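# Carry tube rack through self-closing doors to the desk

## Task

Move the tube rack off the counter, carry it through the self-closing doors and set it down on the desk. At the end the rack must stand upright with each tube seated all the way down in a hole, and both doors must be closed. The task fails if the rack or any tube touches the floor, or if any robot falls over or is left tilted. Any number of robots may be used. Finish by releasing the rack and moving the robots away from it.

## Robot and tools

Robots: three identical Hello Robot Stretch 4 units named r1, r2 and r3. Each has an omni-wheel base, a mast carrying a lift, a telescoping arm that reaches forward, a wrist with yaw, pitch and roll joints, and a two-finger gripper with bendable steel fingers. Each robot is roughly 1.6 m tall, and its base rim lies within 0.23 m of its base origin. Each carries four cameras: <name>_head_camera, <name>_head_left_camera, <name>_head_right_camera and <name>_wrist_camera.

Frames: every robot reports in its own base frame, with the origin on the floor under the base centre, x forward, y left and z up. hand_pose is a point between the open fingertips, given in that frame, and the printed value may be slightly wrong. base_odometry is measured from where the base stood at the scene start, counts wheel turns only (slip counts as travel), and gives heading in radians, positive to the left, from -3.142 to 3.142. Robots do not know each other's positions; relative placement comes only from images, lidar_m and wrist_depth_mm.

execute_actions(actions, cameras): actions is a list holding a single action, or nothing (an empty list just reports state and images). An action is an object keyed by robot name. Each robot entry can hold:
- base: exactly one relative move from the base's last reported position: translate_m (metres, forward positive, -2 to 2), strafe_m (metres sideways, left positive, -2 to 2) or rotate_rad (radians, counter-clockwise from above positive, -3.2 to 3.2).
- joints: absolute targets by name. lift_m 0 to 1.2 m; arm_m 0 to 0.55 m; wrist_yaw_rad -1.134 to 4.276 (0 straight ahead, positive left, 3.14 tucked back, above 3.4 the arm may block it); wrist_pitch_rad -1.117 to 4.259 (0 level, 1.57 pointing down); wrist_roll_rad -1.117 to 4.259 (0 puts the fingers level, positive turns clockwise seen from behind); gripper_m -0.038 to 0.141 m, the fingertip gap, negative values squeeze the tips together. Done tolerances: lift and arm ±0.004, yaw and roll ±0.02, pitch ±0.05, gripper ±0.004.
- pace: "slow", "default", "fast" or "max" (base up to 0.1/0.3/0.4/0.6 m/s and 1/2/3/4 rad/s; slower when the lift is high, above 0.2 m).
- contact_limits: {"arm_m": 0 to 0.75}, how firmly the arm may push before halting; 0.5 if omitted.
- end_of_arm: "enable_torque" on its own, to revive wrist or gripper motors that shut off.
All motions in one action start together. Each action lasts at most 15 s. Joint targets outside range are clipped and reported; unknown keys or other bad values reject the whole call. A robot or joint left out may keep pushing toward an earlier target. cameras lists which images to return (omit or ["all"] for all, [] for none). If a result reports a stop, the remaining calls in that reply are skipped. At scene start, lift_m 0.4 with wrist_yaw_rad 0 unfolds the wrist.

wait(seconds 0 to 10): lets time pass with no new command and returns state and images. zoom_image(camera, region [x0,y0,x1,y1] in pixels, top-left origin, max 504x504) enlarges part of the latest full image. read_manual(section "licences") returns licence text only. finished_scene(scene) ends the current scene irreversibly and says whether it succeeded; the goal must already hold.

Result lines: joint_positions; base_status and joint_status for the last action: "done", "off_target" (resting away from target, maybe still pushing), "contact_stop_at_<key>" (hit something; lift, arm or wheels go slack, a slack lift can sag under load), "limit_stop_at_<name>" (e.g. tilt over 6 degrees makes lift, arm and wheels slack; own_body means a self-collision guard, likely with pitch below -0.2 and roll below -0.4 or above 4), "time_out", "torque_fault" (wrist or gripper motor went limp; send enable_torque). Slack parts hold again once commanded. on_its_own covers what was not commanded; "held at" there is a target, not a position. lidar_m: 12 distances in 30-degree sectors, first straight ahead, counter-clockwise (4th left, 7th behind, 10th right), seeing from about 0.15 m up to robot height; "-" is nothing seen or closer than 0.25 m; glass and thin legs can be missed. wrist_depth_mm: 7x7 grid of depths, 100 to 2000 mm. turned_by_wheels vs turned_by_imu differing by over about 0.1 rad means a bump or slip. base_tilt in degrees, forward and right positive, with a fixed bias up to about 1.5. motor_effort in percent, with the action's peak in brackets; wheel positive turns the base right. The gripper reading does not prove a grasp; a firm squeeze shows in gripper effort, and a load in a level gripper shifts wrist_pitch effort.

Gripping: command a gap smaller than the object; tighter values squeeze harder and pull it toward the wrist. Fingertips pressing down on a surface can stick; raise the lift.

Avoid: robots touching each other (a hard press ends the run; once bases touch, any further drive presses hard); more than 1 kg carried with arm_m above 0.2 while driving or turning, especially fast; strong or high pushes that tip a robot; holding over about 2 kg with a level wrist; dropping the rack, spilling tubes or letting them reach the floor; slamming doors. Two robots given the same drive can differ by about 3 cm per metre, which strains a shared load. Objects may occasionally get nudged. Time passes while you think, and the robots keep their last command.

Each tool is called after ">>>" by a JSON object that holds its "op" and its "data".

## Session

>>> {"op": "execute_actions", "data": {"actions": []}}

Scene clock: 0.00 s.
r1.base_odometry: x=+0.000 y=+0.000 heading=+0.000 (m, m, rad; r1's odometry frame)
r1.turned_by_wheels: +0.000 (rad since the last result)
r1.turned_by_imu: +0.000 (rad since the last result)
r1.base_tilt: forward=+0.3 right=-0.3 (deg)
r1.lidar_m: 1.27 2.75 2.01 1.77 1.82 1.37 1.24 1.27 1.46 1.33 1.35 1.71
r1.base_status: not commanded
r1.joint_positions: lift_m=+0.197 arm_m=-0.002 wrist_yaw_rad=+3.188 wrist_pitch_rad=+0.000 wrist_roll_rad=-0.002 gripper_m=+0.057
r1.joint_status: not commanded
r1.motor_effort: lift_m=+18 arm_m=+0 wrist_yaw_rad=+2 wrist_pitch_rad=-6 wrist_roll_rad=-1 gripper_m=-3 wheel_0=+0 wheel_1=+1 wheel_2=-1 (%)
r1.hand_pose: x=-0.1238 y=+0.0740 z=+0.3753 quat_wxyz=(-0.023, +0.000, -0.001, +1.000) (m; r1's base frame)
r1.wrist_depth_mm: - - 132 1397 1397 1397 1397 / - - 132 1366 1397 1430 1430 / - 113 134 1397 1397 1430 1464 / 139 137 273 1397 1430 1464 1464 / 213 1366 1366 1397 1430 1499 1499 / 213 1160 991 1118 200 1229 1229 / 212 798 878 - 904 842 891
r2.base_odometry: x=+0.000 y=+0.000 heading=+0.000 (m, m, rad; r2's odometry frame)
r2.turned_by_wheels: +0.000 (rad since the last result)
r2.turned_by_imu: +0.000 (rad since the last result)
r2.base_tilt: forward=+0.0 right=-0.3 (deg)
r2.lidar_m: 1.56 1.17 1.04 1.04 1.23 2.35 2.54 2.36 2.06 2.09 1.78 1.55
r2.base_status: not commanded
r2.joint_positions: lift_m=+0.261 arm_m=+0.003 wrist_yaw_rad=+3.179 wrist_pitch_rad=-0.002 wrist_roll_rad=-0.003 gripper_m=+0.057
r2.joint_status: not commanded
r2.motor_effort: lift_m=+19 arm_m=+0 wrist_yaw_rad=-2 wrist_pitch_rad=-4 wrist_roll_rad=-1 gripper_m=-2 wheel_0=+0 wheel_1=+0 wheel_2=+0 (%)
r2.hand_pose: x=-0.1181 y=+0.0765 z=+0.4401 quat_wxyz=(-0.019, +0.001, -0.001, +1.000) (m; r2's base frame)
r2.wrist_depth_mm: - - 138 - - - - / - - 137 - - - - / - 107 137 - - - - / - 139 151 - - - - / 197 - - - - - - / 202 1499 198 1499 198 1499 1499 / 206 960 1025 - 1098 931 1025
r3.base_odometry: x=+0.000 y=+0.000 heading=+0.000 (m, m, rad; r3's odometry frame)
r3.turned_by_wheels: +0.000 (rad since the last result)
r3.turned_by_imu: +0.000 (rad since the last result)
r3.base_tilt: forward=-0.7 right=+0.0 (deg)
r3.lidar_m: 1.25 2.16 1.40 1.25 1.31 1.61 1.18 1.25 1.58 1.83 1.94 2.39
r3.base_status: not commanded
r3.joint_positions: lift_m=+0.137 arm_m=-0.002 wrist_yaw_rad=+3.101 wrist_pitch_rad=+0.015 wrist_roll_rad=+0.002 gripper_m=+0.057
r3.joint_status: not commanded
r3.motor_effort: lift_m=+20 arm_m=+0 wrist_yaw_rad=+2 wrist_pitch_rad=-6 wrist_roll_rad=-1 gripper_m=-4 wheel_0=+0 wheel_1=+0 wheel_2=+0 (%)
r3.hand_pose: x=-0.1157 y=+0.0990 z=+0.3106 quat_wxyz=(+0.020, -0.008, +0.001, +1.000) (m; r3's base frame)
r3.wrist_depth_mm: - 141 1397 - - 1983 1430 / - 121 175 - - 1983 1397 / - 123 170 - - 1921 1430 / 116 142 243 - - 1921 1430 / 1708 - - - - 1863 1397 / 1078 1182 198 1205 194 1182 1182 / 768 788 798 112 798 759 831
pictures: r1_head_camera, r1_head_left_camera, r1_head_right_camera, r1_wrist_camera, r2_head_camera, r2_head_left_camera, r2_head_right_camera, r2_wrist_camera, r3_head_camera, r3_head_left_camera, r3_head_right_camera, r3_wrist_camera
Images, in order (width x height): r1_head_camera 420x560, r1_head_left_camera 420x672, r1_head_right_camera 420x672, r1_wrist_camera 616x392, r2_head_camera 420x560, r2_head_left_camera 420x672, r2_head_right_camera 420x672, r2_wrist_camera 616x392, r3_head_camera 420x560, r3_head_left_camera 420x672, r3_head_right_camera 420x672, r3_wrist_camera 616x392.

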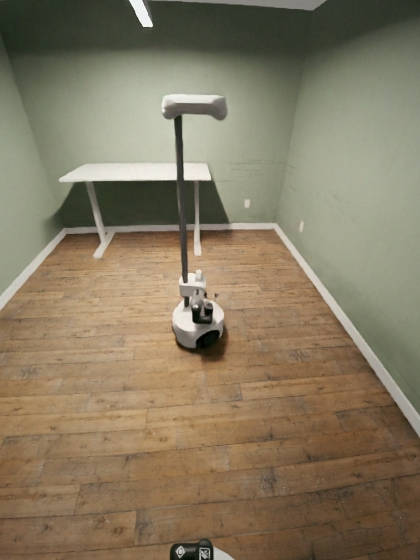

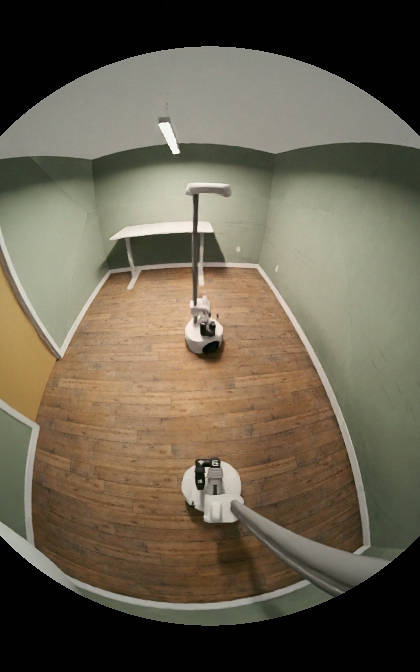

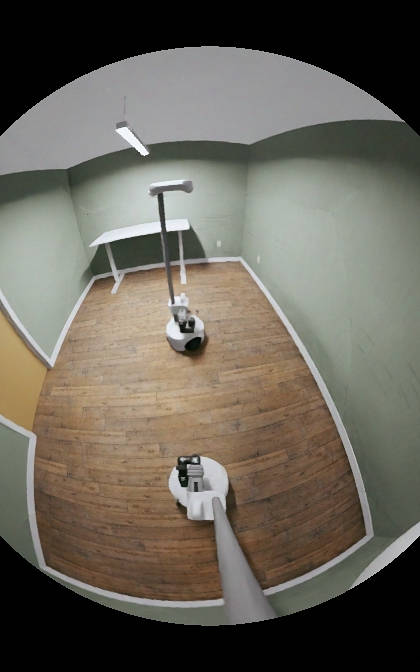

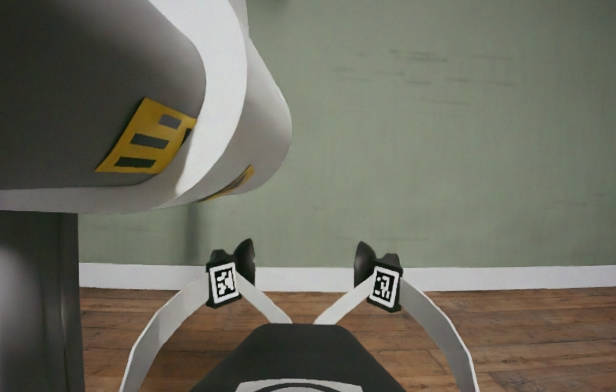

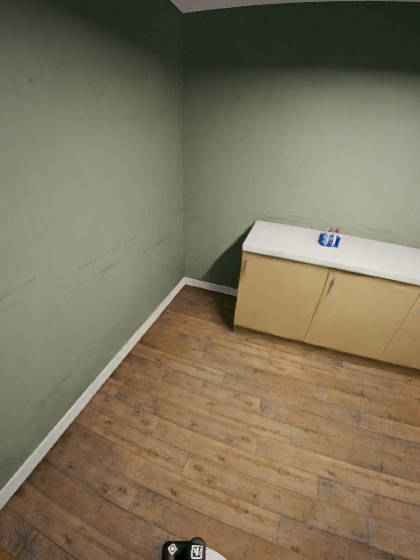

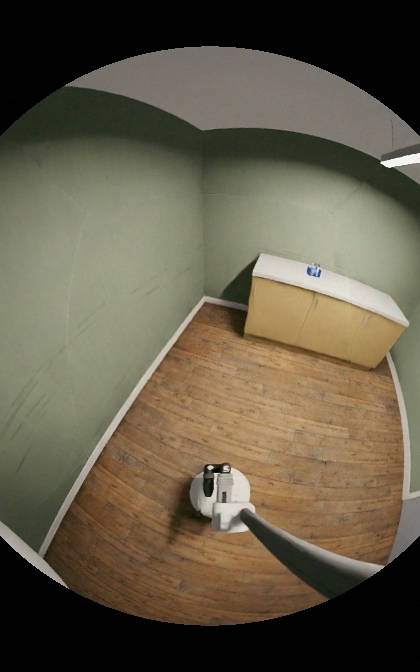

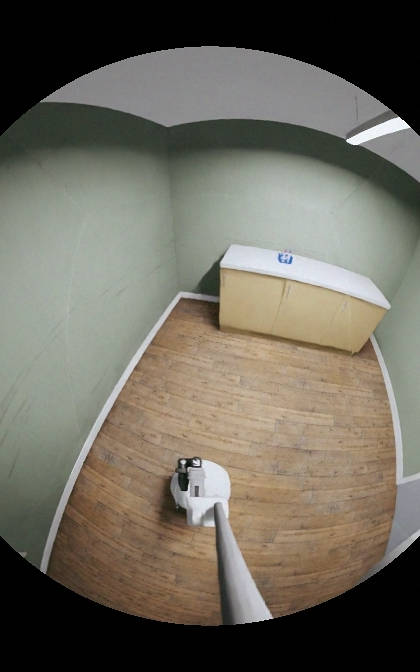

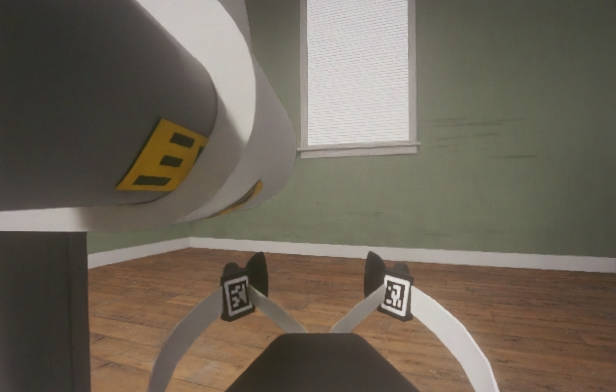

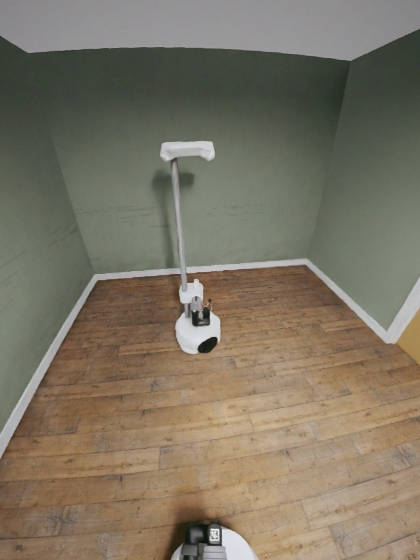

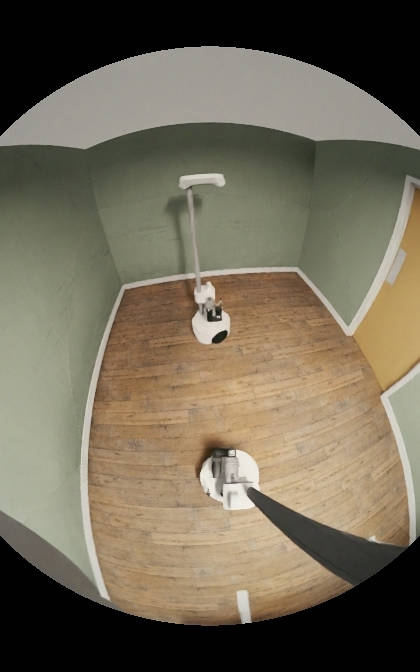

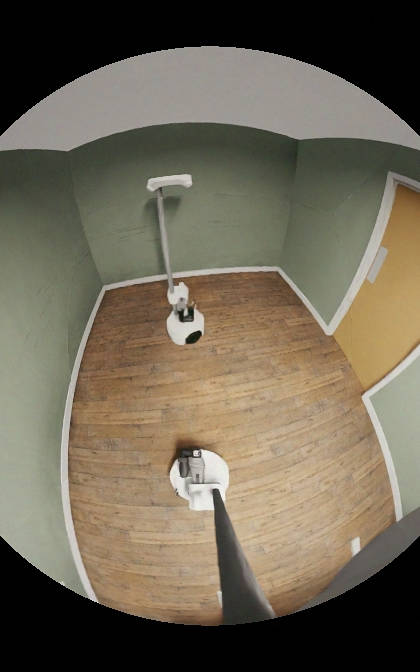

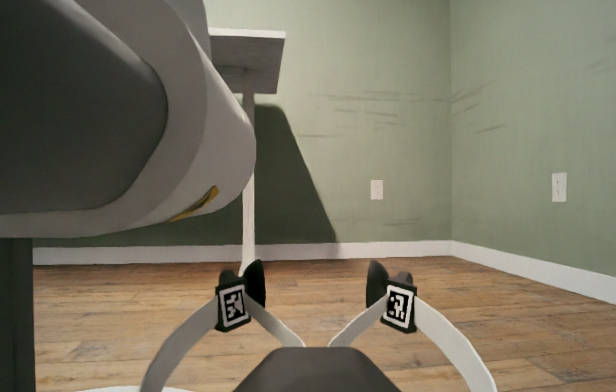

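>>> {"op": "execute_actions", "data": {"actions": [{"r2": {"base": {"rotate_rad": -0.42}, "joints": {"lift_m": 0.9, "wrist_yaw_rad": 0, "wrist_pitch_rad": 0.2, "gripper_m": 0.141}, "pace": "fast"}, "r3": {"base": {"rotate_rad": -1.49}, "pace": "fast"}, "r1": {"base": {"rotate_rad": 1.65}, "pace": "fast"}}], "cameras": ["r1_head_camera", "r2_head_camera", "r2_wrist_camera", "r3_head_camera"]}}

Scene clock: 7.03 s.
r1.base_odometry: x=+0.000 y=+0.000 heading=+1.649 (m, m, rad; r1's odometry frame)
r1.turned_by_wheels: +1.649 (rad since the last result)
r1.turned_by_imu: +1.656 (rad since the last result)
r1.base_tilt: forward=+0.4 right=-0.3 (deg)
r1.lidar_m: 1.77 1.80 1.32 1.24 1.28 1.42 1.33 1.38 1.83 1.28 2.67 1.96
r1.base_status: done
r1.joint_positions: lift_m=+0.197 arm_m=-0.002 wrist_yaw_rad=+3.188 wrist_pitch_rad=+0.000 wrist_roll_rad=-0.002 gripper_m=+0.057
r1.joint_status: not commanded
r1.motor_effort: lift_m=+18(18) arm_m=+0(0) wrist_yaw_rad=+1(1) wrist_pitch_rad=-7(5) wrist_roll_rad=-2(1) gripper_m=-2(3) wheel_0=-3(11) wheel_1=-3(8) wheel_2=-2(10) (%)
r1.hand_pose: x=-0.1238 y=+0.0740 z=+0.3753 quat_wxyz=(-0.023, +0.000, -0.001, +1.000) (m; r1's base frame)
r1.wrist_depth_mm: - - 131 1430 1464 1430 1430 / - - 132 1464 1464 1499 1499 / - 113 134 1464 1464 1464 1464 / 138 137 273 1499 1464 1499 1464 / 213 1499 1537 1499 1499 1464 1464 / 213 1160 991 1138 200 1205 1229 / 212 798 878 - 891 842 891
r2.base_odometry: x=+0.000 y=+0.000 heading=-0.420 (m, m, rad; r2's odometry frame)
r2.turned_by_wheels: -0.420 (rad since the last result)
r2.turned_by_imu: -0.416 (rad since the last result)
r2.base_tilt: forward=+0.0 right=-0.2 (deg)
r2.lidar_m: 1.56 1.58 1.11 1.04 1.07 1.36 2.51 2.57 2.20 2.07 2.12 1.71
r2.base_status: done
r2.joint_positions: lift_m=+0.900 arm_m=+0.003 wrist_yaw_rad=+0.000 wrist_pitch_rad=+0.202 wrist_roll_rad=-0.003 gripper_m=+0.141
r2.joint_status: all done
r2.motor_effort: lift_m=+21(20) arm_m=-1(1) wrist_yaw_rad=-3(7) wrist_pitch_rad=-5(6) wrist_roll_rad=-1(1) gripper_m=+2(0) wheel_0=+0(11) wheel_1=-1(8) wheel_2=-1(8) (%)
r2.hand_pose: x=+0.4561 y=-0.0873 z=+1.0201 quat_wxyz=(+0.995, -0.001, +0.101, +0.000) (m; r2's base frame)
r2.wrist_depth_mm: 1756 1708 1808 1863 1863 1921 1921 / 1808 1808 1863 1921 1921 1863 - / 1756 1863 1921 1983 - - - / 1808 1983 1336 1430 1430 1499 1464 / 1756 - 1397 1397 1464 1499 1537 / 1756 - 1464 1499 1464 1576 1618 / 1661 1661 1537 - 1618 1537 1576
r3.base_odometry: x=+0.000 y=+0.000 heading=-1.490 (m, m, rad; r3's odometry frame)
r3.turned_by_wheels: -1.490 (rad since the last result)
r3.turned_by_imu: -1.498 (rad since the last result)
r3.base_tilt: forward=-0.7 right=-0.1 (deg)
r3.lidar_m: 1.82 1.94 2.50 1.29 1.97 1.37 1.27 1.33 1.76 1.19 1.23 1.63
r3.base_status: done
r3.joint_positions: lift_m=+0.137 arm_m=-0.002 wrist_yaw_rad=+3.101 wrist_pitch_rad=+0.015 wrist_roll_rad=+0.002 gripper_m=+0.057
r3.joint_status: not commanded
r3.motor_effort: lift_m=+20(20) arm_m=+0(0) wrist_yaw_rad=+1(0) wrist_pitch_rad=-5(5) wrist_roll_rad=-1(2) gripper_m=+1(1) wheel_0=+0(6) wheel_1=+0(9) wheel_2=-1(8) (%)
r3.hand_pose: x=-0.1157 y=+0.0990 z=+0.3106 quat_wxyz=(+0.020, -0.008, +0.001, +1.000) (m; r3's base frame)
r3.wrist_depth_mm: - 141 1336 1430 1430 1464 1464 / - 121 176 1397 1397 1464 1464 / - 122 169 1397 1464 1430 1499 / 116 141 243 1397 1430 1430 1499 / 1336 1336 1397 1397 1430 1464 1499 / 1098 1205 198 1205 194 1182 1182 / 768 798 809 112 820 741 820
pictures: r1_head_camera, r2_head_camera, r2_wrist_camera, r3_head_camera
Images, in order (width x height): r1_head_camera 420x560, r2_head_camera 420x560, r2_wrist_camera 616x392, r3_head_camera 420x560.

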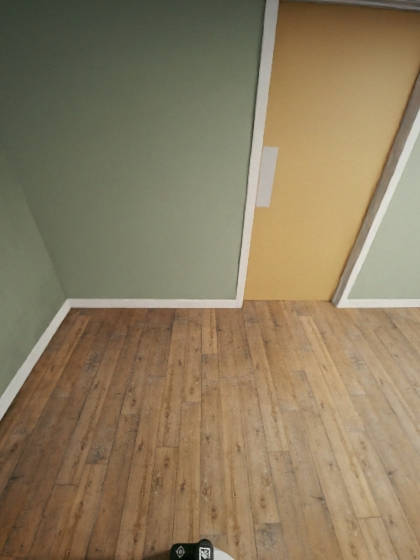

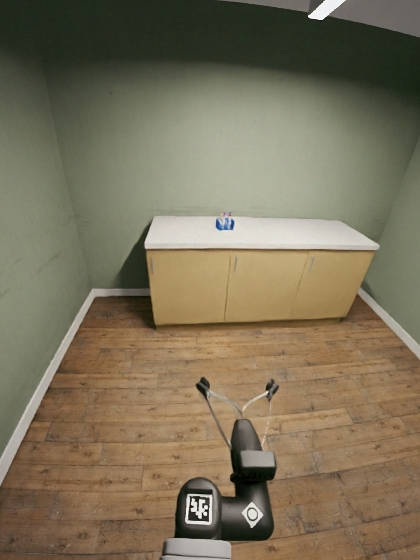

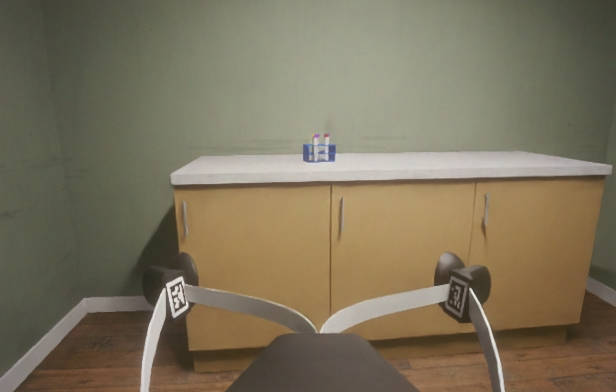

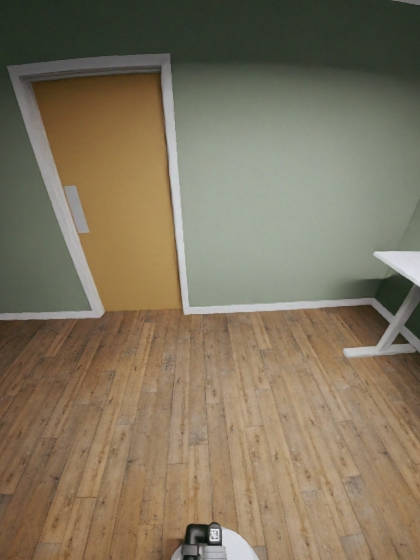

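>>> {"op": "execute_actions", "data": {"actions": [{"r2": {"base": {"translate_m": 0.9}, "pace": "fast"}, "r3": {"base": {"rotate_rad": 0.04}}, "r1": {"base": {"translate_m": 1.3}, "pace": "max"}}], "cameras": ["r2_head_camera", "r2_wrist_camera"]}}

>>> {"op": "execute_actions", "data": {"actions": [{"r3": {"base": {"strafe_m": 0.72}, "pace": "max"}, "r1": {"base": {"strafe_m": -0.7}, "pace": "max"}}], "cameras": ["r1_head_camera", "r3_head_camera", "r2_head_camera", "r2_wrist_camera"]}}

Scene clock: 18.37 s.
r1.base_odometry: x=-0.102 y=+1.296 heading=+1.650 (m, m, rad; r1's odometry frame)
r1.turned_by_wheels: +0.000 (rad since the last result)
r1.turned_by_imu: -0.008 (rad since the last result)
r1.base_tilt: forward=+0.3 right=-0.4 (deg)
r1.lidar_m: 0.48 0.49 0.66 1.32 1.35 1.78 2.64 1.80 1.74 2.49 0.88 0.50
r1.base_status: done
r1.joint_positions: lift_m=+0.197 arm_m=-0.002 wrist_yaw_rad=+3.188 wrist_pitch_rad=+0.000 wrist_roll_rad=-0.002 gripper_m=+0.057
r1.joint_status: not commanded
r1.motor_effort: lift_m=+18(18) arm_m=+0(0) wrist_yaw_rad=+1(1) wrist_pitch_rad=-7(7) wrist_roll_rad=+0(2) gripper_m=-3(2) wheel_0=-1(2) wheel_1=-1(13) wheel_2=+3(19) (%)
r1.hand_pose: x=-0.1238 y=+0.0740 z=+0.3753 quat_wxyz=(-0.023, +0.000, -0.001, +1.000) (m; r1's base frame)
r1.wrist_depth_mm: - - 131 - - - 1756 / - - 132 - - - 1808 / - 113 134 - - - 1808 / 139 136 274 - - - 1756 / 214 1983 - - - - 1756 / 213 1160 1008 1160 200 1255 1229 / 213 798 878 - 904 854 878
r2.base_odometry: x=+0.822 y=-0.367 heading=-0.420 (m, m, rad; r2's odometry frame)
r2.turned_by_wheels: +0.000 (rad since the last result)
r2.turned_by_imu: +0.001 (rad since the last result)
r2.base_tilt: forward=+0.0 right=-0.3 (deg)
r2.lidar_m: 0.66 0.65 1.23 1.13 1.16 1.49 3.32 3.20 2.12 1.98 1.09 0.74
r2.base_status: done
r2.joint_positions: lift_m=+0.900 arm_m=+0.003 wrist_yaw_rad=+0.000 wrist_pitch_rad=+0.202 wrist_roll_rad=-0.003 gripper_m=+0.141
r2.joint_status: not commanded
r2.motor_effort: lift_m=+21(21) arm_m=+0(1) wrist_yaw_rad=-1(1) wrist_pitch_rad=-5(4) wrist_roll_rad=+0(1) gripper_m=+2(1) wheel_0=+1(7) wheel_1=+0(6) wheel_2=+1(9) (%)
r2.hand_pose: x=+0.4561 y=-0.0874 z=+1.0201 quat_wxyz=(+0.995, -0.001, +0.101, +0.000) (m; r2's base frame)
r2.wrist_depth_mm: 946 991 1008 1008 1025 1025 1098 / 976 1008 1025 1042 1060 1098 1098 / 1042 1042 1060 1060 1118 1118 1138 / 1060 931 931 750 946 917 931 / 564 559 554 559 554 554 554 / 459 466 480 492 496 517 554 / 496 504 521 - 544 569 585
r3.base_odometry: x=+0.000 y=+0.000 heading=-1.450 (m, m, rad; r3's odometry frame)
r3.turned_by_wheels: +0.040 (rad since the last result)
r3.turned_by_imu: +0.041 (rad since the last result)
r3.base_tilt: forward=-0.7 right=+0.0 (deg)
r3.lidar_m: 1.83 1.80 1.76 2.75 1.89 1.34 1.27 1.34 1.78 1.16 1.24 1.73
r3.base_status: done
r3.joint_positions: lift_m=+0.137 arm_m=-0.002 wrist_yaw_rad=+3.101 wrist_pitch_rad=+0.015 wrist_roll_rad=+0.002 gripper_m=+0.057
r3.joint_status: not commanded
r3.motor_effort: lift_m=+20(20) arm_m=+0(0) wrist_yaw_rad=+2(1) wrist_pitch_rad=-5(5) wrist_roll_rad=-3(2) gripper_m=-2(1) wheel_0=+0(4) wheel_1=+2(3) wheel_2=+2(3) (%)
r3.hand_pose: x=-0.1157 y=+0.0990 z=+0.3106 quat_wxyz=(+0.020, -0.008, +0.001, +1.000) (m; r3's base frame)
r3.wrist_depth_mm: - 141 1366 1397 1366 1397 1430 / - 121 175 1366 1430 1397 1430 / - 122 170 1430 1430 1430 1430 / 116 142 243 1397 1366 1430 1397 / 1366 1336 1366 1430 1397 1430 1464 / 1060 1205 199 1182 194 1182 1182 / 768 788 809 112 798 741 831
pictures: r2_head_camera, r2_wrist_camera
Images, in order (width x height): r2_head_camera 420x560, r2_wrist_camera 616x392.

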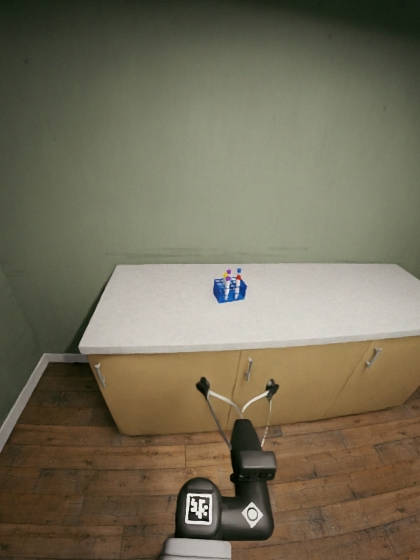

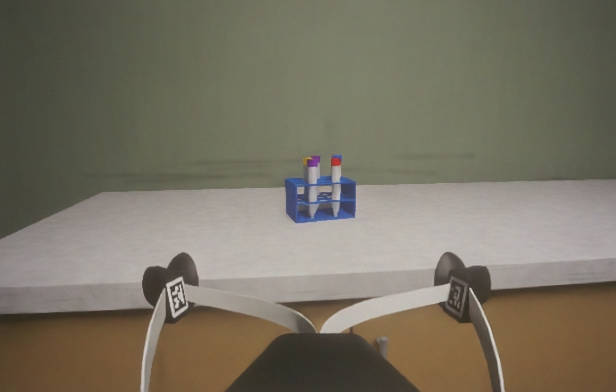

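Scene clock: 20.97 s.
r1.base_odometry: x=+0.596 y=+1.351 heading=+1.650 (m, m, rad; r1's odometry frame)
r1.turned_by_wheels: +0.000 (rad since the last result)
r1.turned_by_imu: -0.003 (rad since the last result)
r1.base_tilt: forward=+0.3 right=-0.3 (deg)
r1.lidar_m: 0.60 0.63 0.74 1.73 2.07 2.72 1.08 2.65 2.03 1.94 0.79 0.64
r1.base_status: done
r1.joint_positions: lift_m=+0.197 arm_m=-0.002 wrist_yaw_rad=+3.188 wrist_pitch_rad=+0.000 wrist_roll_rad=-0.002 gripper_m=+0.057
r1.joint_status: not commanded
r1.motor_effort: lift_m=+18(18) arm_m=+0(1) wrist_yaw_rad=+1(0) wrist_pitch_rad=-6(5) wrist_roll_rad=-1(0) gripper_m=-3(2) wheel_0=-2(22) wheel_1=+3(14) wheel_2=+0(5) (%)
r1.hand_pose: x=-0.1238 y=+0.0740 z=+0.3753 quat_wxyz=(-0.023, +0.000, -0.001, +1.000) (m; r1's base frame)
r1.wrist_depth_mm: - - 132 - - - - / - - 132 - - - - / - 113 134 - - - - / 138 136 273 - - - - / 213 - 1576 1308 - - - / 213 1160 1008 1138 200 1255 1229 / 212 788 866 - 904 842 878
r2.base_odometry: x=+0.822 y=-0.367 heading=-0.420 (m, m, rad; r2's odometry frame)
r2.turned_by_wheels: +0.000 (rad since the last result)
r2.turned_by_imu: +0.001 (rad since the last result)
r2.base_tilt: forward=+0.0 right=-0.2 (deg)
r2.lidar_m: 0.65 0.67 1.23 1.11 1.15 1.48 3.32 3.18 2.13 1.98 1.10 0.73
r2.base_status: not commanded
r2.joint_positions: lift_m=+0.900 arm_m=+0.003 wrist_yaw_rad=+0.000 wrist_pitch_rad=+0.202 wrist_roll_rad=-0.003 gripper_m=+0.141
r2.joint_status: not commanded
r2.motor_effort: lift_m=+21(21) arm_m=-1(1) wrist_yaw_rad=-2(1) wrist_pitch_rad=-4(4) wrist_roll_rad=+0(2) gripper_m=+1(0) wheel_0=+1(1) wheel_1=+1(0) wheel_2=+1(1) (%)
r2.hand_pose: x=+0.4561 y=-0.0874 z=+1.0201 quat_wxyz=(+0.995, -0.001, +0.101, +0.000) (m; r2's base frame)
r2.wrist_depth_mm: 960 1008 991 1008 1025 1060 1078 / 976 1025 1008 1078 1078 1118 1118 / 1008 1042 1078 1060 1118 1118 1138 / 1060 976 931 759 946 931 917 / 564 559 569 554 554 554 544 / 459 462 473 488 504 525 564 / 492 504 517 - 549 564 580
r3.base_odometry: x=+0.715 y=+0.087 heading=-1.450 (m, m, rad; r3's odometry frame)
r3.turned_by_wheels: +0.000 (rad since the last result)
r3.turned_by_imu: +0.003 (rad since the last result)
r3.base_tilt: forward=-0.7 right=+0.0 (deg)
r3.lidar_m: 1.08 1.91 2.10 2.00 1.87 1.33 1.29 1.36 1.82 1.90 1.97 1.89
r3.base_status: done
r3.joint_positions: lift_m=+0.137 arm_m=-0.002 wrist_yaw_rad=+3.101 wrist_pitch_rad=+0.015 wrist_roll_rad=+0.002 gripper_m=+0.057
r3.joint_status: not commanded
r3.motor_effort: lift_m=+20(20) arm_m=+0(0) wrist_yaw_rad=+1(1) wrist_pitch_rad=-5(6) wrist_roll_rad=-1(1) gripper_m=-6(2) wheel_0=+0(14) wheel_1=+0(13) wheel_2=+0(2) (%)
r3.hand_pose: x=-0.1157 y=+0.0990 z=+0.3106 quat_wxyz=(+0.020, -0.008, +0.001, +1.000) (m; r3's base frame)
r3.wrist_depth_mm: - 141 1336 1430 1430 1397 1397 / - 121 175 1430 1397 1397 1397 / - 122 169 1430 1430 1430 1499 / 116 141 243 1366 1397 1397 1464 / 1366 1397 1397 1430 1397 1397 1430 / 1098 1205 197 1205 194 1182 1182 / 759 788 809 113 798 750 820
pictures: r1_head_camera, r2_head_camera, r2_wrist_camera, r3_head_camera
Images, in order (width x height): r1_head_camera 420x560, r2_head_camera 420x560, r2_wrist_camera 616x392, r3_head_camera 420x560.

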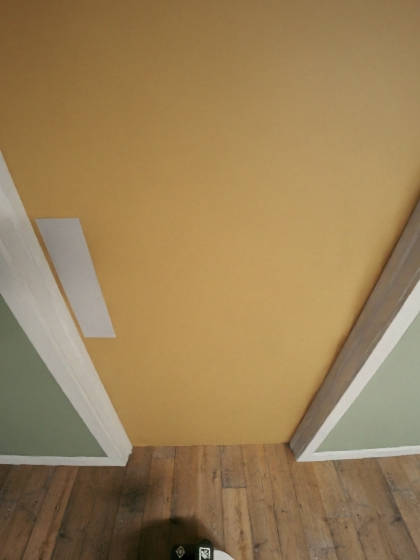

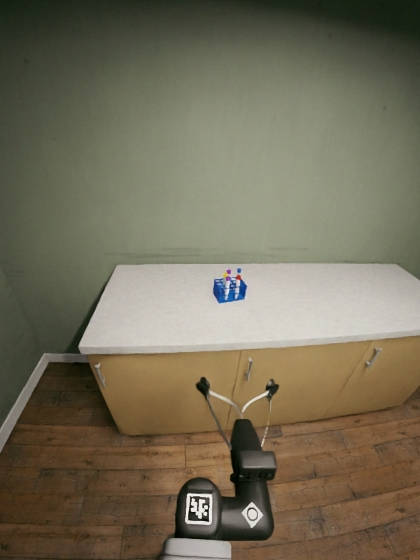

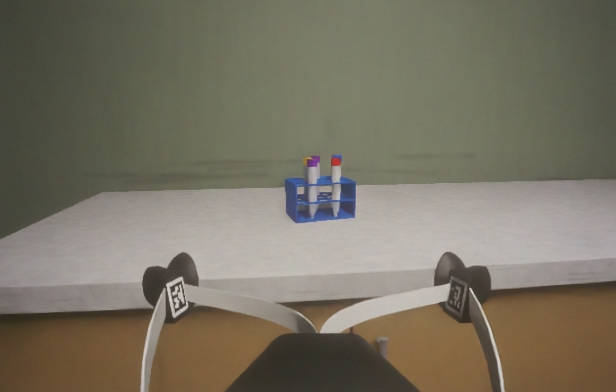

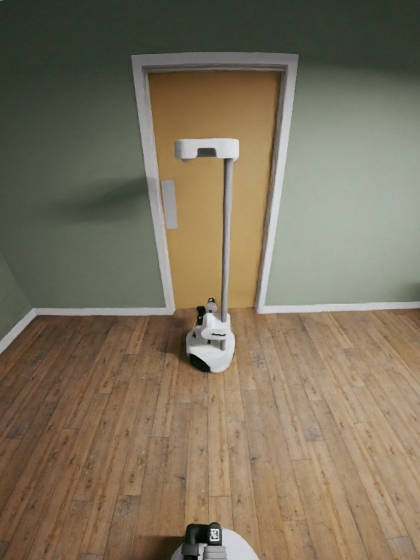

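>>> {"op": "zoom_image", "data": {"camera": "r2_wrist_camera", "region": [270, 140, 380, 235]}}

>>> {"op": "zoom_image", "data": {"camera": "r2_head_camera", "region": [195, 255, 265, 315]}}

Region (270, 140, 380, 235) of r2_wrist_camera's 616x392 image, scaled by 4.582; it fills the top 435 rows of this view, and the rest is white.

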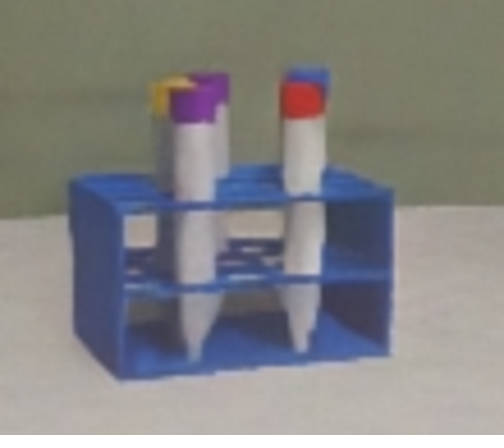

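Region (195, 255, 265, 315) of r2_head_camera's 420x560 image, scaled by 7.200, with more detail than that image has; it fills the top 432 rows of this view, and the rest is white.

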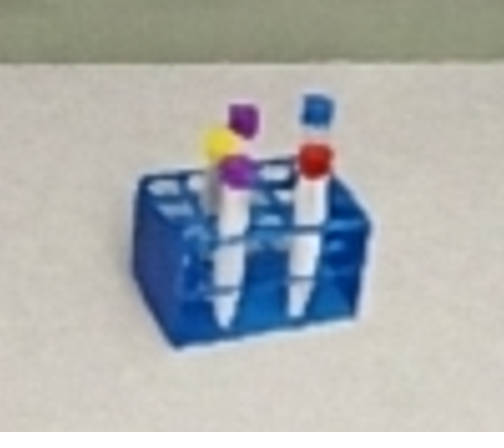

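>>> {"op": "execute_actions", "data": {"actions": [{"r2": {"base": {"rotate_rad": 0.35}, "joints": {"lift_m": 0.835}}, "r3": {"base": {"translate_m": 0.4}, "pace": "fast"}, "r1": {"base": {"rotate_rad": 0.06}}}], "cameras": []}}

>>> {"op": "execute_actions", "data": {"actions": [{"r2": {"base": {"strafe_m": -0.347}, "joints": {"arm_m": 0.2}}, "r3": {"base": {"translate_m": 0.36}}, "r1": {"base": {"translate_m": 0.36}}}], "cameras": ["r2_wrist_camera", "r3_head_left_camera"]}}

Scene clock: 38.97 s.
r1.base_odometry: x=+0.596 y=+1.351 heading=+1.709 (m, m, rad; r1's odometry frame)
r1.turned_by_wheels: +0.059 (rad since the last result)
r1.turned_by_imu: +0.058 (rad since the last result)
r1.base_tilt: forward=+0.3 right=-0.4 (deg)
r1.lidar_m: 0.61 0.64 0.77 2.01 2.10 2.73 0.69 2.69 2.00 1.93 0.76 0.63
r1.base_status: done
r1.joint_positions: lift_m=+0.197 arm_m=-0.002 wrist_yaw_rad=+3.188 wrist_pitch_rad=+0.000 wrist_roll_rad=-0.002 gripper_m=+0.057
r1.joint_status: not commanded
r1.motor_effort: lift_m=+18(18) arm_m=+0(0) wrist_yaw_rad=+1(1) wrist_pitch_rad=-9(7) wrist_roll_rad=-1(3) gripper_m=-2(3) wheel_0=-4(9) wheel_1=-3(4) wheel_2=-1(2) (%)
r1.hand_pose: x=-0.1238 y=+0.0740 z=+0.3753 quat_wxyz=(-0.023, +0.000, -0.001, +1.000) (m; r1's base frame)
r1.wrist_depth_mm: - - 131 - - - - / - - 132 - - - - / - 113 134 - - - - / 139 136 273 917 - - - / 214 - 1808 931 - - - / 213 1160 842 820 201 1229 1205 / 212 798 878 - 904 842 891
r2.base_odometry: x=+0.822 y=-0.367 heading=-0.070 (m, m, rad; r2's odometry frame)
r2.turned_by_wheels: +0.350 (rad since the last result)
r2.turned_by_imu: +0.349 (rad since the last result)
r2.base_tilt: forward=+0.0 right=-0.3 (deg)
r2.lidar_m: 0.66 0.76 1.14 1.13 1.30 2.22 3.45 2.34 1.99 1.43 0.80 0.65
r2.base_status: done
r2.joint_positions: lift_m=+0.835 arm_m=+0.003 wrist_yaw_rad=+0.000 wrist_pitch_rad=+0.202 wrist_roll_rad=-0.003 gripper_m=+0.141
r2.joint_status: all done
r2.motor_effort: lift_m=+16(18) arm_m=-1(1) wrist_yaw_rad=-2(1) wrist_pitch_rad=-5(4) wrist_roll_rad=-1(0) gripper_m=+4(1) wheel_0=-1(5) wheel_1=+0(6) wheel_2=-1(5) (%)
r2.hand_pose: x=+0.4561 y=-0.0874 z=+0.9555 quat_wxyz=(+0.995, -0.001, +0.101, +0.000) (m; r2's base frame)
r2.wrist_depth_mm: 1205 1182 1078 1042 960 904 866 / 1160 1255 1138 1098 991 931 904 / 1205 1281 1182 1098 1025 946 917 / 1160 1308 654 654 647 621 634 / 1205 559 504 466 449 410 392 / 1229 1464 525 496 466 430 421 / 1281 1430 564 - 484 455 430
r3.base_odometry: x=+0.763 y=-0.310 heading=-1.450 (m, m, rad; r3's odometry frame)
r3.turned_by_wheels: +0.000 (rad since the last result)
r3.turned_by_imu: +0.001 (rad since the last result)
r3.base_tilt: forward=-0.7 right=+0.0 (deg)
r3.lidar_m: 0.65 1.49 2.03 1.99 2.11 1.76 1.68 1.77 1.99 1.89 2.00 1.52
r3.base_status: done
r3.joint_positions: lift_m=+0.137 arm_m=-0.002 wrist_yaw_rad=+3.101 wrist_pitch_rad=+0.015 wrist_roll_rad=+0.002 gripper_m=+0.057
r3.joint_status: not commanded
r3.motor_effort: lift_m=+20(20) arm_m=+0(0) wrist_yaw_rad=+1(1) wrist_pitch_rad=-5(6) wrist_roll_rad=+1(1) gripper_m=-3(2) wheel_0=-2(5) wheel_1=-2(7) wheel_2=-1(12) (%)
r3.hand_pose: x=-0.1157 y=+0.0990 z=+0.3106 quat_wxyz=(+0.020, -0.008, +0.001, +1.000) (m; r3's base frame)
r3.wrist_depth_mm: - 141 1808 1756 1863 1808 1863 / - 121 175 1808 1756 1863 1808 / - 122 170 1756 1808 1808 1863 / 116 141 244 1756 1808 1863 1808 / 1661 1808 1863 1756 1863 1808 1808 / 1060 1205 198 1229 194 1205 1182 / 768 798 809 112 809 750 820
pictures: none
No camera images: the call's "cameras" was empty. Leave "cameras" out to get every camera's image.

Scene clock: 41.67 s.
r1.base_odometry: x=+0.546 y=+1.708 heading=+1.709 (m, m, rad; r1's odometry frame)
r1.turned_by_wheels: +0.000 (rad since the last result)
r1.turned_by_imu: -0.002 (rad since the last result)
r1.base_tilt: forward=+0.3 right=-0.3 (deg)
r1.lidar_m: 0.25 0.26 0.38 0.71 2.10 2.86 0.67 3.06 2.03 0.73 0.37 0.26
r1.base_status: done
r1.joint_positions: lift_m=+0.197 arm_m=-0.002 wrist_yaw_rad=+3.188 wrist_pitch_rad=+0.000 wrist_roll_rad=-0.002 gripper_m=+0.057
r1.joint_status: not commanded
r1.motor_effort: lift_m=+18(18) arm_m=+0(0) wrist_yaw_rad=+2(1) wrist_pitch_rad=-7(7) wrist_roll_rad=+0(0) gripper_m=+0(2) wheel_0=+3(8) wheel_1=+3(10) wheel_2=-1(14) (%)
r1.hand_pose: x=-0.1238 y=+0.0740 z=+0.3753 quat_wxyz=(-0.023, +0.000, -0.001, +1.000) (m; r1's base frame)
r1.wrist_depth_mm: - - 131 - - - - / - - 132 - - - - / - 113 134 - - - - / 139 137 273 1025 - - - / 214 - 1618 917 - - - / 213 1118 831 809 200 1229 1229 / 213 788 866 - 904 842 878
r2.base_odometry: x=+0.797 y=-0.713 heading=-0.070 (m, m, rad; r2's odometry frame)
r2.turned_by_wheels: +0.000 (rad since the last result)
r2.turned_by_imu: +0.001 (rad since the last result)
r2.base_tilt: forward=+0.0 right=-0.2 (deg)
r2.lidar_m: 0.59 0.69 1.48 1.47 1.72 2.89 3.51 1.93 1.65 1.64 0.71 0.57
r2.base_status: done
r2.joint_positions: lift_m=+0.835 arm_m=+0.199 wrist_yaw_rad=+0.000 wrist_pitch_rad=+0.202 wrist_roll_rad=-0.003 gripper_m=+0.141
r2.joint_status: all done
r2.motor_effort: lift_m=+18(18) arm_m=+5(8) wrist_yaw_rad=-1(2) wrist_pitch_rad=-4(5) wrist_roll_rad=-1(1) gripper_m=+1(1) wheel_0=-1(11) wheel_1=+2(9) wheel_2=+0(1) (%)
r2.hand_pose: x=+0.6526 y=-0.0874 z=+0.9554 quat_wxyz=(+0.995, -0.001, +0.101, +0.000) (m; r2's base frame)
r2.wrist_depth_mm: 946 891 820 768 715 668 647 / 991 904 842 788 750 699 654 / 1025 931 866 798 768 723 691 / 661 654 640 469 634 634 627 / 384 384 379 384 379 379 370 / 272 256 245 270 243 239 265 / 229 217 211 - 219 200 216
r3.base_odometry: x=+0.806 y=-0.668 heading=-1.450 (m, m, rad; r3's odometry frame)
r3.turned_by_wheels: +0.000 (rad since the last result)
r3.turned_by_imu: +0.001 (rad since the last result)
r3.base_tilt: forward=-0.7 right=+0.0 (deg)
r3.lidar_m: 0.66 1.11 1.53 2.02 2.11 2.14 2.04 2.11 1.99 1.92 1.56 1.17
r3.base_status: done
r3.joint_positions: lift_m=+0.137 arm_m=-0.002 wrist_yaw_rad=+3.101 wrist_pitch_rad=+0.015 wrist_roll_rad=+0.002 gripper_m=+0.057
r3.joint_status: not commanded
r3.motor_effort: lift_m=+21(20) arm_m=+0(0) wrist_yaw_rad=+1(1) wrist_pitch_rad=-5(4) wrist_roll_rad=-3(1) gripper_m=-1(2) wheel_0=-1(5) wheel_1=+1(8) wheel_2=+1(9) (%)
r3.hand_pose: x=-0.1157 y=+0.0990 z=+0.3106 quat_wxyz=(+0.020, -0.008, +0.001, +1.000) (m; r3's base frame)
r3.wrist_depth_mm: - 141 - - - - - / - 121 175 - - - - / - 122 169 - - - - / 116 141 244 - - - - / 1708 - - - - - - / 1060 1205 198 1205 193 1182 1160 / 759 809 809 113 788 750 798
pictures: r2_wrist_camera, r3_head_left_camera
Images, in order (width x height): r2_wrist_camera 616x392, r3_head_left_camera 420x672.

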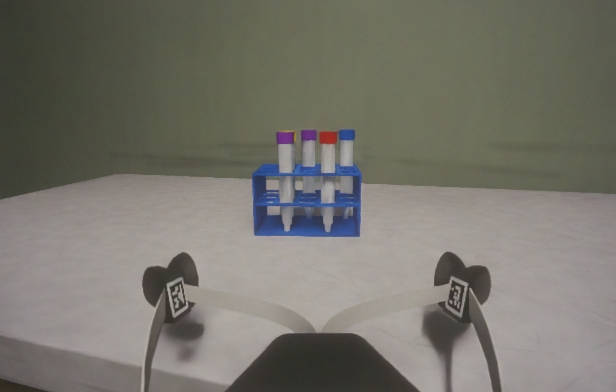

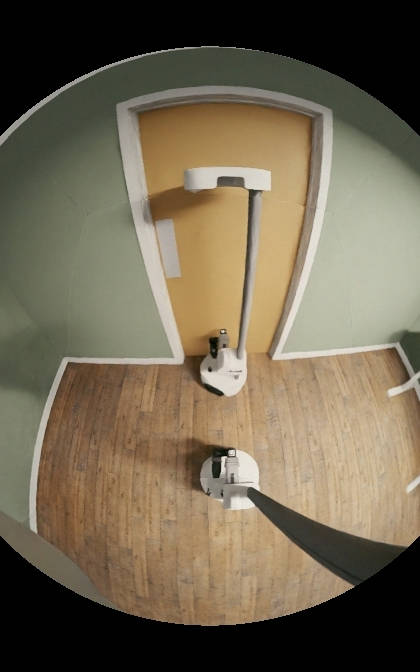

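>>> {"op": "execute_actions", "data": {"actions": [{"r2": {"base": {"strafe_m": 0.012}, "joints": {"arm_m": 0.37, "lift_m": 0.828}}, "r3": {"base": {"translate_m": 0.3}}, "r1": {"base": {"translate_m": 0.2}, "pace": "slow"}}], "cameras": ["r2_wrist_camera"]}}

Scene clock: 49.93 s.
r1.base_odometry: x=+0.518 y=+1.905 heading=+1.709 (m, m, rad; r1's odometry frame)
r1.turned_by_wheels: +0.000 (rad since the last result)
r1.turned_by_imu: -0.002 (rad since the last result)
r1.base_tilt: forward=+0.3 right=-0.2 (deg)
r1.lidar_m: - 0.25 0.41 0.38 2.09 2.87 0.57 0.68 2.04 0.40 0.25 -
r1.base_status: done
r1.joint_positions: lift_m=+0.197 arm_m=-0.002 wrist_yaw_rad=+3.188 wrist_pitch_rad=+0.000 wrist_roll_rad=-0.002 gripper_m=+0.057
r1.joint_status: not commanded
r1.motor_effort: lift_m=+17(18) arm_m=+1(0) wrist_yaw_rad=+1(1) wrist_pitch_rad=-6(8) wrist_roll_rad=+0(0) gripper_m=-5(3) wheel_0=+8(16) wheel_1=+8(14) wheel_2=-17(23) (%)
r1.hand_pose: x=-0.1238 y=+0.0740 z=+0.3754 quat_wxyz=(-0.023, +0.000, -0.001, +1.000) (m; r1's base frame)
r1.wrist_depth_mm: - - 131 - - - - / - - 132 - - - - / - 113 134 - - - - / 138 137 272 798 - - - / 213 - 1661 820 - - - / 213 1160 699 715 200 1229 1205 / 212 798 820 - 891 842 891
r2.base_odometry: x=+0.798 y=-0.701 heading=-0.070 (m, m, rad; r2's odometry frame)
r2.turned_by_wheels: +0.000 (rad since the last result)
r2.turned_by_imu: +0.001 (rad since the last result)
r2.base_tilt: forward=+0.0 right=-0.2 (deg)
r2.lidar_m: 0.58 0.67 1.45 1.46 1.66 2.88 3.52 1.95 1.66 1.65 0.70 0.59
r2.base_status: done
r2.joint_positions: lift_m=+0.828 arm_m=+0.369 wrist_yaw_rad=+0.000 wrist_pitch_rad=+0.202 wrist_roll_rad=-0.003 gripper_m=+0.141
r2.joint_status: all done
r2.motor_effort: lift_m=+16(16) arm_m=+6(6) wrist_yaw_rad=-1(0) wrist_pitch_rad=-4(4) wrist_roll_rad=-1(0) gripper_m=+2(3) wheel_0=-1(4) wheel_1=+1(7) wheel_2=+0(0) (%)
r2.hand_pose: x=+0.8225 y=-0.0874 z=+0.9485 quat_wxyz=(+0.995, -0.001, +0.101, +0.000) (m; r2's base frame)
r2.wrist_depth_mm: 741 691 654 615 569 539 508 / 778 707 668 634 585 559 521 / 788 759 691 310 597 574 544 / 627 621 535 281 310 585 554 / 364 364 314 281 304 359 355 / 257 243 231 256 229 229 252 / 198 199 199 - 207 190 200
r3.base_odometry: x=+0.843 y=-0.965 heading=-1.450 (m, m, rad; r3's odometry frame)
r3.turned_by_wheels: +0.000 (rad since the last result)
r3.turned_by_imu: +0.001 (rad since the last result)
r3.base_tilt: forward=-0.7 right=+0.1 (deg)
r3.lidar_m: 0.57 0.69 1.10 2.02 2.08 2.47 2.34 2.48 2.01 1.90 1.11 0.92
r3.base_status: done
r3.joint_positions: lift_m=+0.137 arm_m=-0.002 wrist_yaw_rad=+3.101 wrist_pitch_rad=+0.015 wrist_roll_rad=+0.002 gripper_m=+0.057
r3.joint_status: not commanded
r3.motor_effort: lift_m=+20(20) arm_m=+0(0) wrist_yaw_rad=+2(3) wrist_pitch_rad=-5(5) wrist_roll_rad=-1(3) gripper_m=-2(2) wheel_0=+1(5) wheel_1=+0(5) wheel_2=+1(9) (%)
r3.hand_pose: x=-0.1157 y=+0.0990 z=+0.3106 quat_wxyz=(+0.020, -0.008, +0.001, +1.000) (m; r3's base frame)
r3.wrist_depth_mm: - 141 - - - - - / - 121 175 - - - - / - 123 169 - - - - / 116 141 244 - - - - / 1708 - - - - - - / 1078 1182 198 1182 195 1182 1182 / 778 798 809 112 809 750 820
pictures: r2_wrist_camera
Images, in order (width x height): r2_wrist_camera 616x392.

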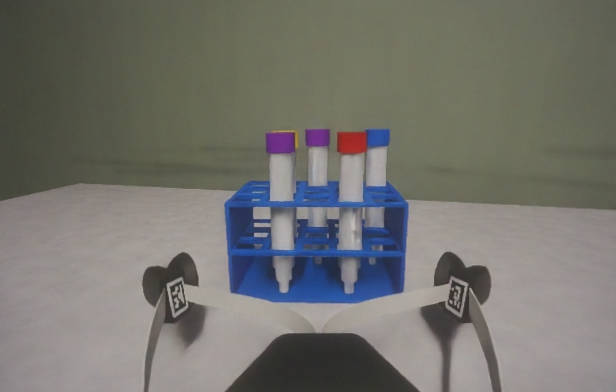

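>>> {"op": "execute_actions", "data": {"actions": [{"r2": {"joints": {"arm_m": 0.437}, "pace": "slow", "contact_limits": {"arm_m": 0.2}}, "r3": {"base": {"translate_m": 0.3}}, "r1": {"base": {"translate_m": 0.6}}}], "cameras": ["r2_wrist_camera", "r1_head_left_camera", "r3_head_camera"]}}

Scene clock: 57.50 s.
r1.base_odometry: x=+0.436 y=+2.499 heading=+1.709 (m, m, rad; r1's odometry frame)
r1.turned_by_wheels: +0.000 (rad since the last result)
r1.turned_by_imu: -0.008 (rad since the last result)
r1.base_tilt: forward=+0.2 right=-0.2 (deg)
r1.lidar_m: 0.33 1.42 1.03 0.97 0.67 0.61 0.87 0.65 0.28 0.25 - 0.25
r1.base_status: done
r1.joint_positions: lift_m=+0.197 arm_m=-0.002 wrist_yaw_rad=+3.188 wrist_pitch_rad=+0.000 wrist_roll_rad=-0.002 gripper_m=+0.057
r1.joint_status: not commanded
r1.motor_effort: lift_m=+17(17) arm_m=+0(1) wrist_yaw_rad=+2(1) wrist_pitch_rad=-6(9) wrist_roll_rad=-1(0) gripper_m=-4(2) wheel_0=+8(16) wheel_1=-1(11) wheel_2=-5(30) (%)
r1.hand_pose: x=-0.1238 y=+0.0740 z=+0.3754 quat_wxyz=(-0.023, +0.000, -0.001, +1.000) (m; r1's base frame)
r1.wrist_depth_mm: - - 131 - - - 549 / - - 132 - - - 559 / - 113 134 - - - 564 / 139 136 272 1229 - - 564 / 213 1983 1618 1078 - 1708 569 / 213 1138 991 991 200 1042 569 / 213 788 878 - 904 609 574
r2.base_odometry: x=+0.798 y=-0.701 heading=-0.070 (m, m, rad; r2's odometry frame)
r2.turned_by_wheels: +0.000 (rad since the last result)
r2.turned_by_imu: +0.002 (rad since the last result)
r2.base_tilt: forward=+0.0 right=-0.2 (deg)
r2.lidar_m: 0.57 0.65 1.45 1.46 1.69 2.88 3.52 1.94 1.66 1.65 0.70 0.59
r2.base_status: not commanded
r2.joint_positions: lift_m=+0.828 arm_m=+0.436 wrist_yaw_rad=+0.000 wrist_pitch_rad=+0.202 wrist_roll_rad=-0.003 gripper_m=+0.141
r2.joint_status: all done
r2.motor_effort: lift_m=+16(16) arm_m=+6(5) wrist_yaw_rad=-2(1) wrist_pitch_rad=-5(4) wrist_roll_rad=+0(2) gripper_m=+1(3) wheel_0=-2(1) wheel_1=+1(2) wheel_2=+0(0) (%)
r2.contact_limits: arm_m 0.2
r2.hand_pose: x=+0.8895 y=-0.0874 z=+0.9485 quat_wxyz=(+0.995, -0.001, +0.101, +0.000) (m; r2's base frame)
r2.wrist_depth_mm: 668 621 580 549 512 480 459 / 707 640 603 564 525 496 473 / 732 676 627 564 539 512 488 / 634 621 627 211 241 525 504 / 364 366 220 202 199 355 351 / 257 242 205 200 204 227 251 / 198 198 199 - 202 189 200
r3.base_odometry: x=+0.879 y=-1.263 heading=-1.450 (m, m, rad; r3's odometry frame)
r3.turned_by_wheels: +0.000 (rad since the last result)
r3.turned_by_imu: +0.001 (rad since the last result)
r3.base_tilt: forward=-0.8 right=+0.0 (deg)
r3.lidar_m: 0.86 0.62 0.65 1.80 2.14 2.80 2.64 2.80 2.03 1.91 0.67 0.70
r3.base_status: done
r3.joint_positions: lift_m=+0.137 arm_m=-0.002 wrist_yaw_rad=+3.101 wrist_pitch_rad=+0.015 wrist_roll_rad=+0.002 gripper_m=+0.057
r3.joint_status: not commanded
r3.motor_effort: lift_m=+20(20) arm_m=+0(0) wrist_yaw_rad=+3(2) wrist_pitch_rad=-5(6) wrist_roll_rad=-2(4) gripper_m=-3(3) wheel_0=-1(4) wheel_1=+0(5) wheel_2=+0(8) (%)
r3.hand_pose: x=-0.1157 y=+0.0990 z=+0.3106 quat_wxyz=(+0.020, -0.008, +0.001, +1.000) (m; r3's base frame)
r3.wrist_depth_mm: - 141 - - - - - / - 121 175 - - - - / - 122 169 - - - - / 116 141 244 - - - - / 1708 - - - - - - / 1078 1182 198 1229 195 1205 1182 / 768 798 809 112 809 750 820
pictures: r1_head_left_camera, r2_wrist_camera, r3_head_camera
Images, in order (width x height): r1_head_left_camera 420x672, r2_wrist_camera 616x392, r3_head_camera 420x560.

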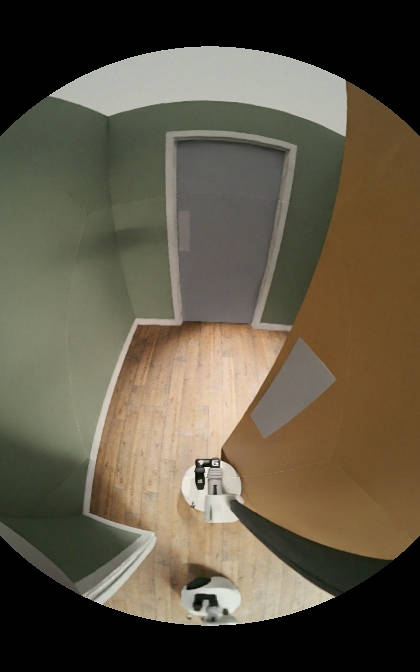

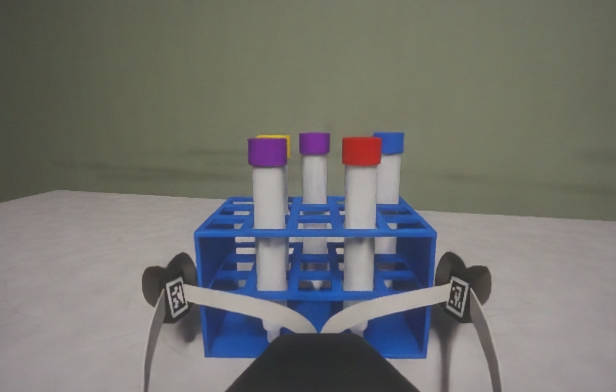

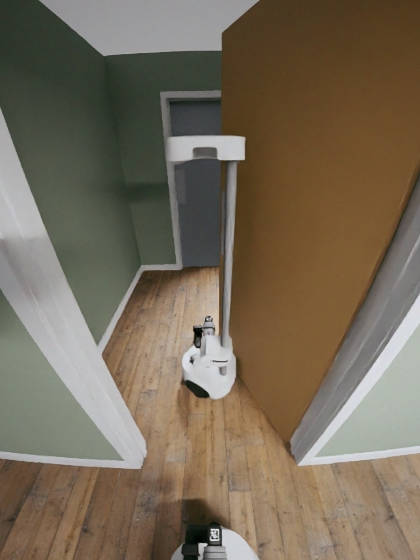

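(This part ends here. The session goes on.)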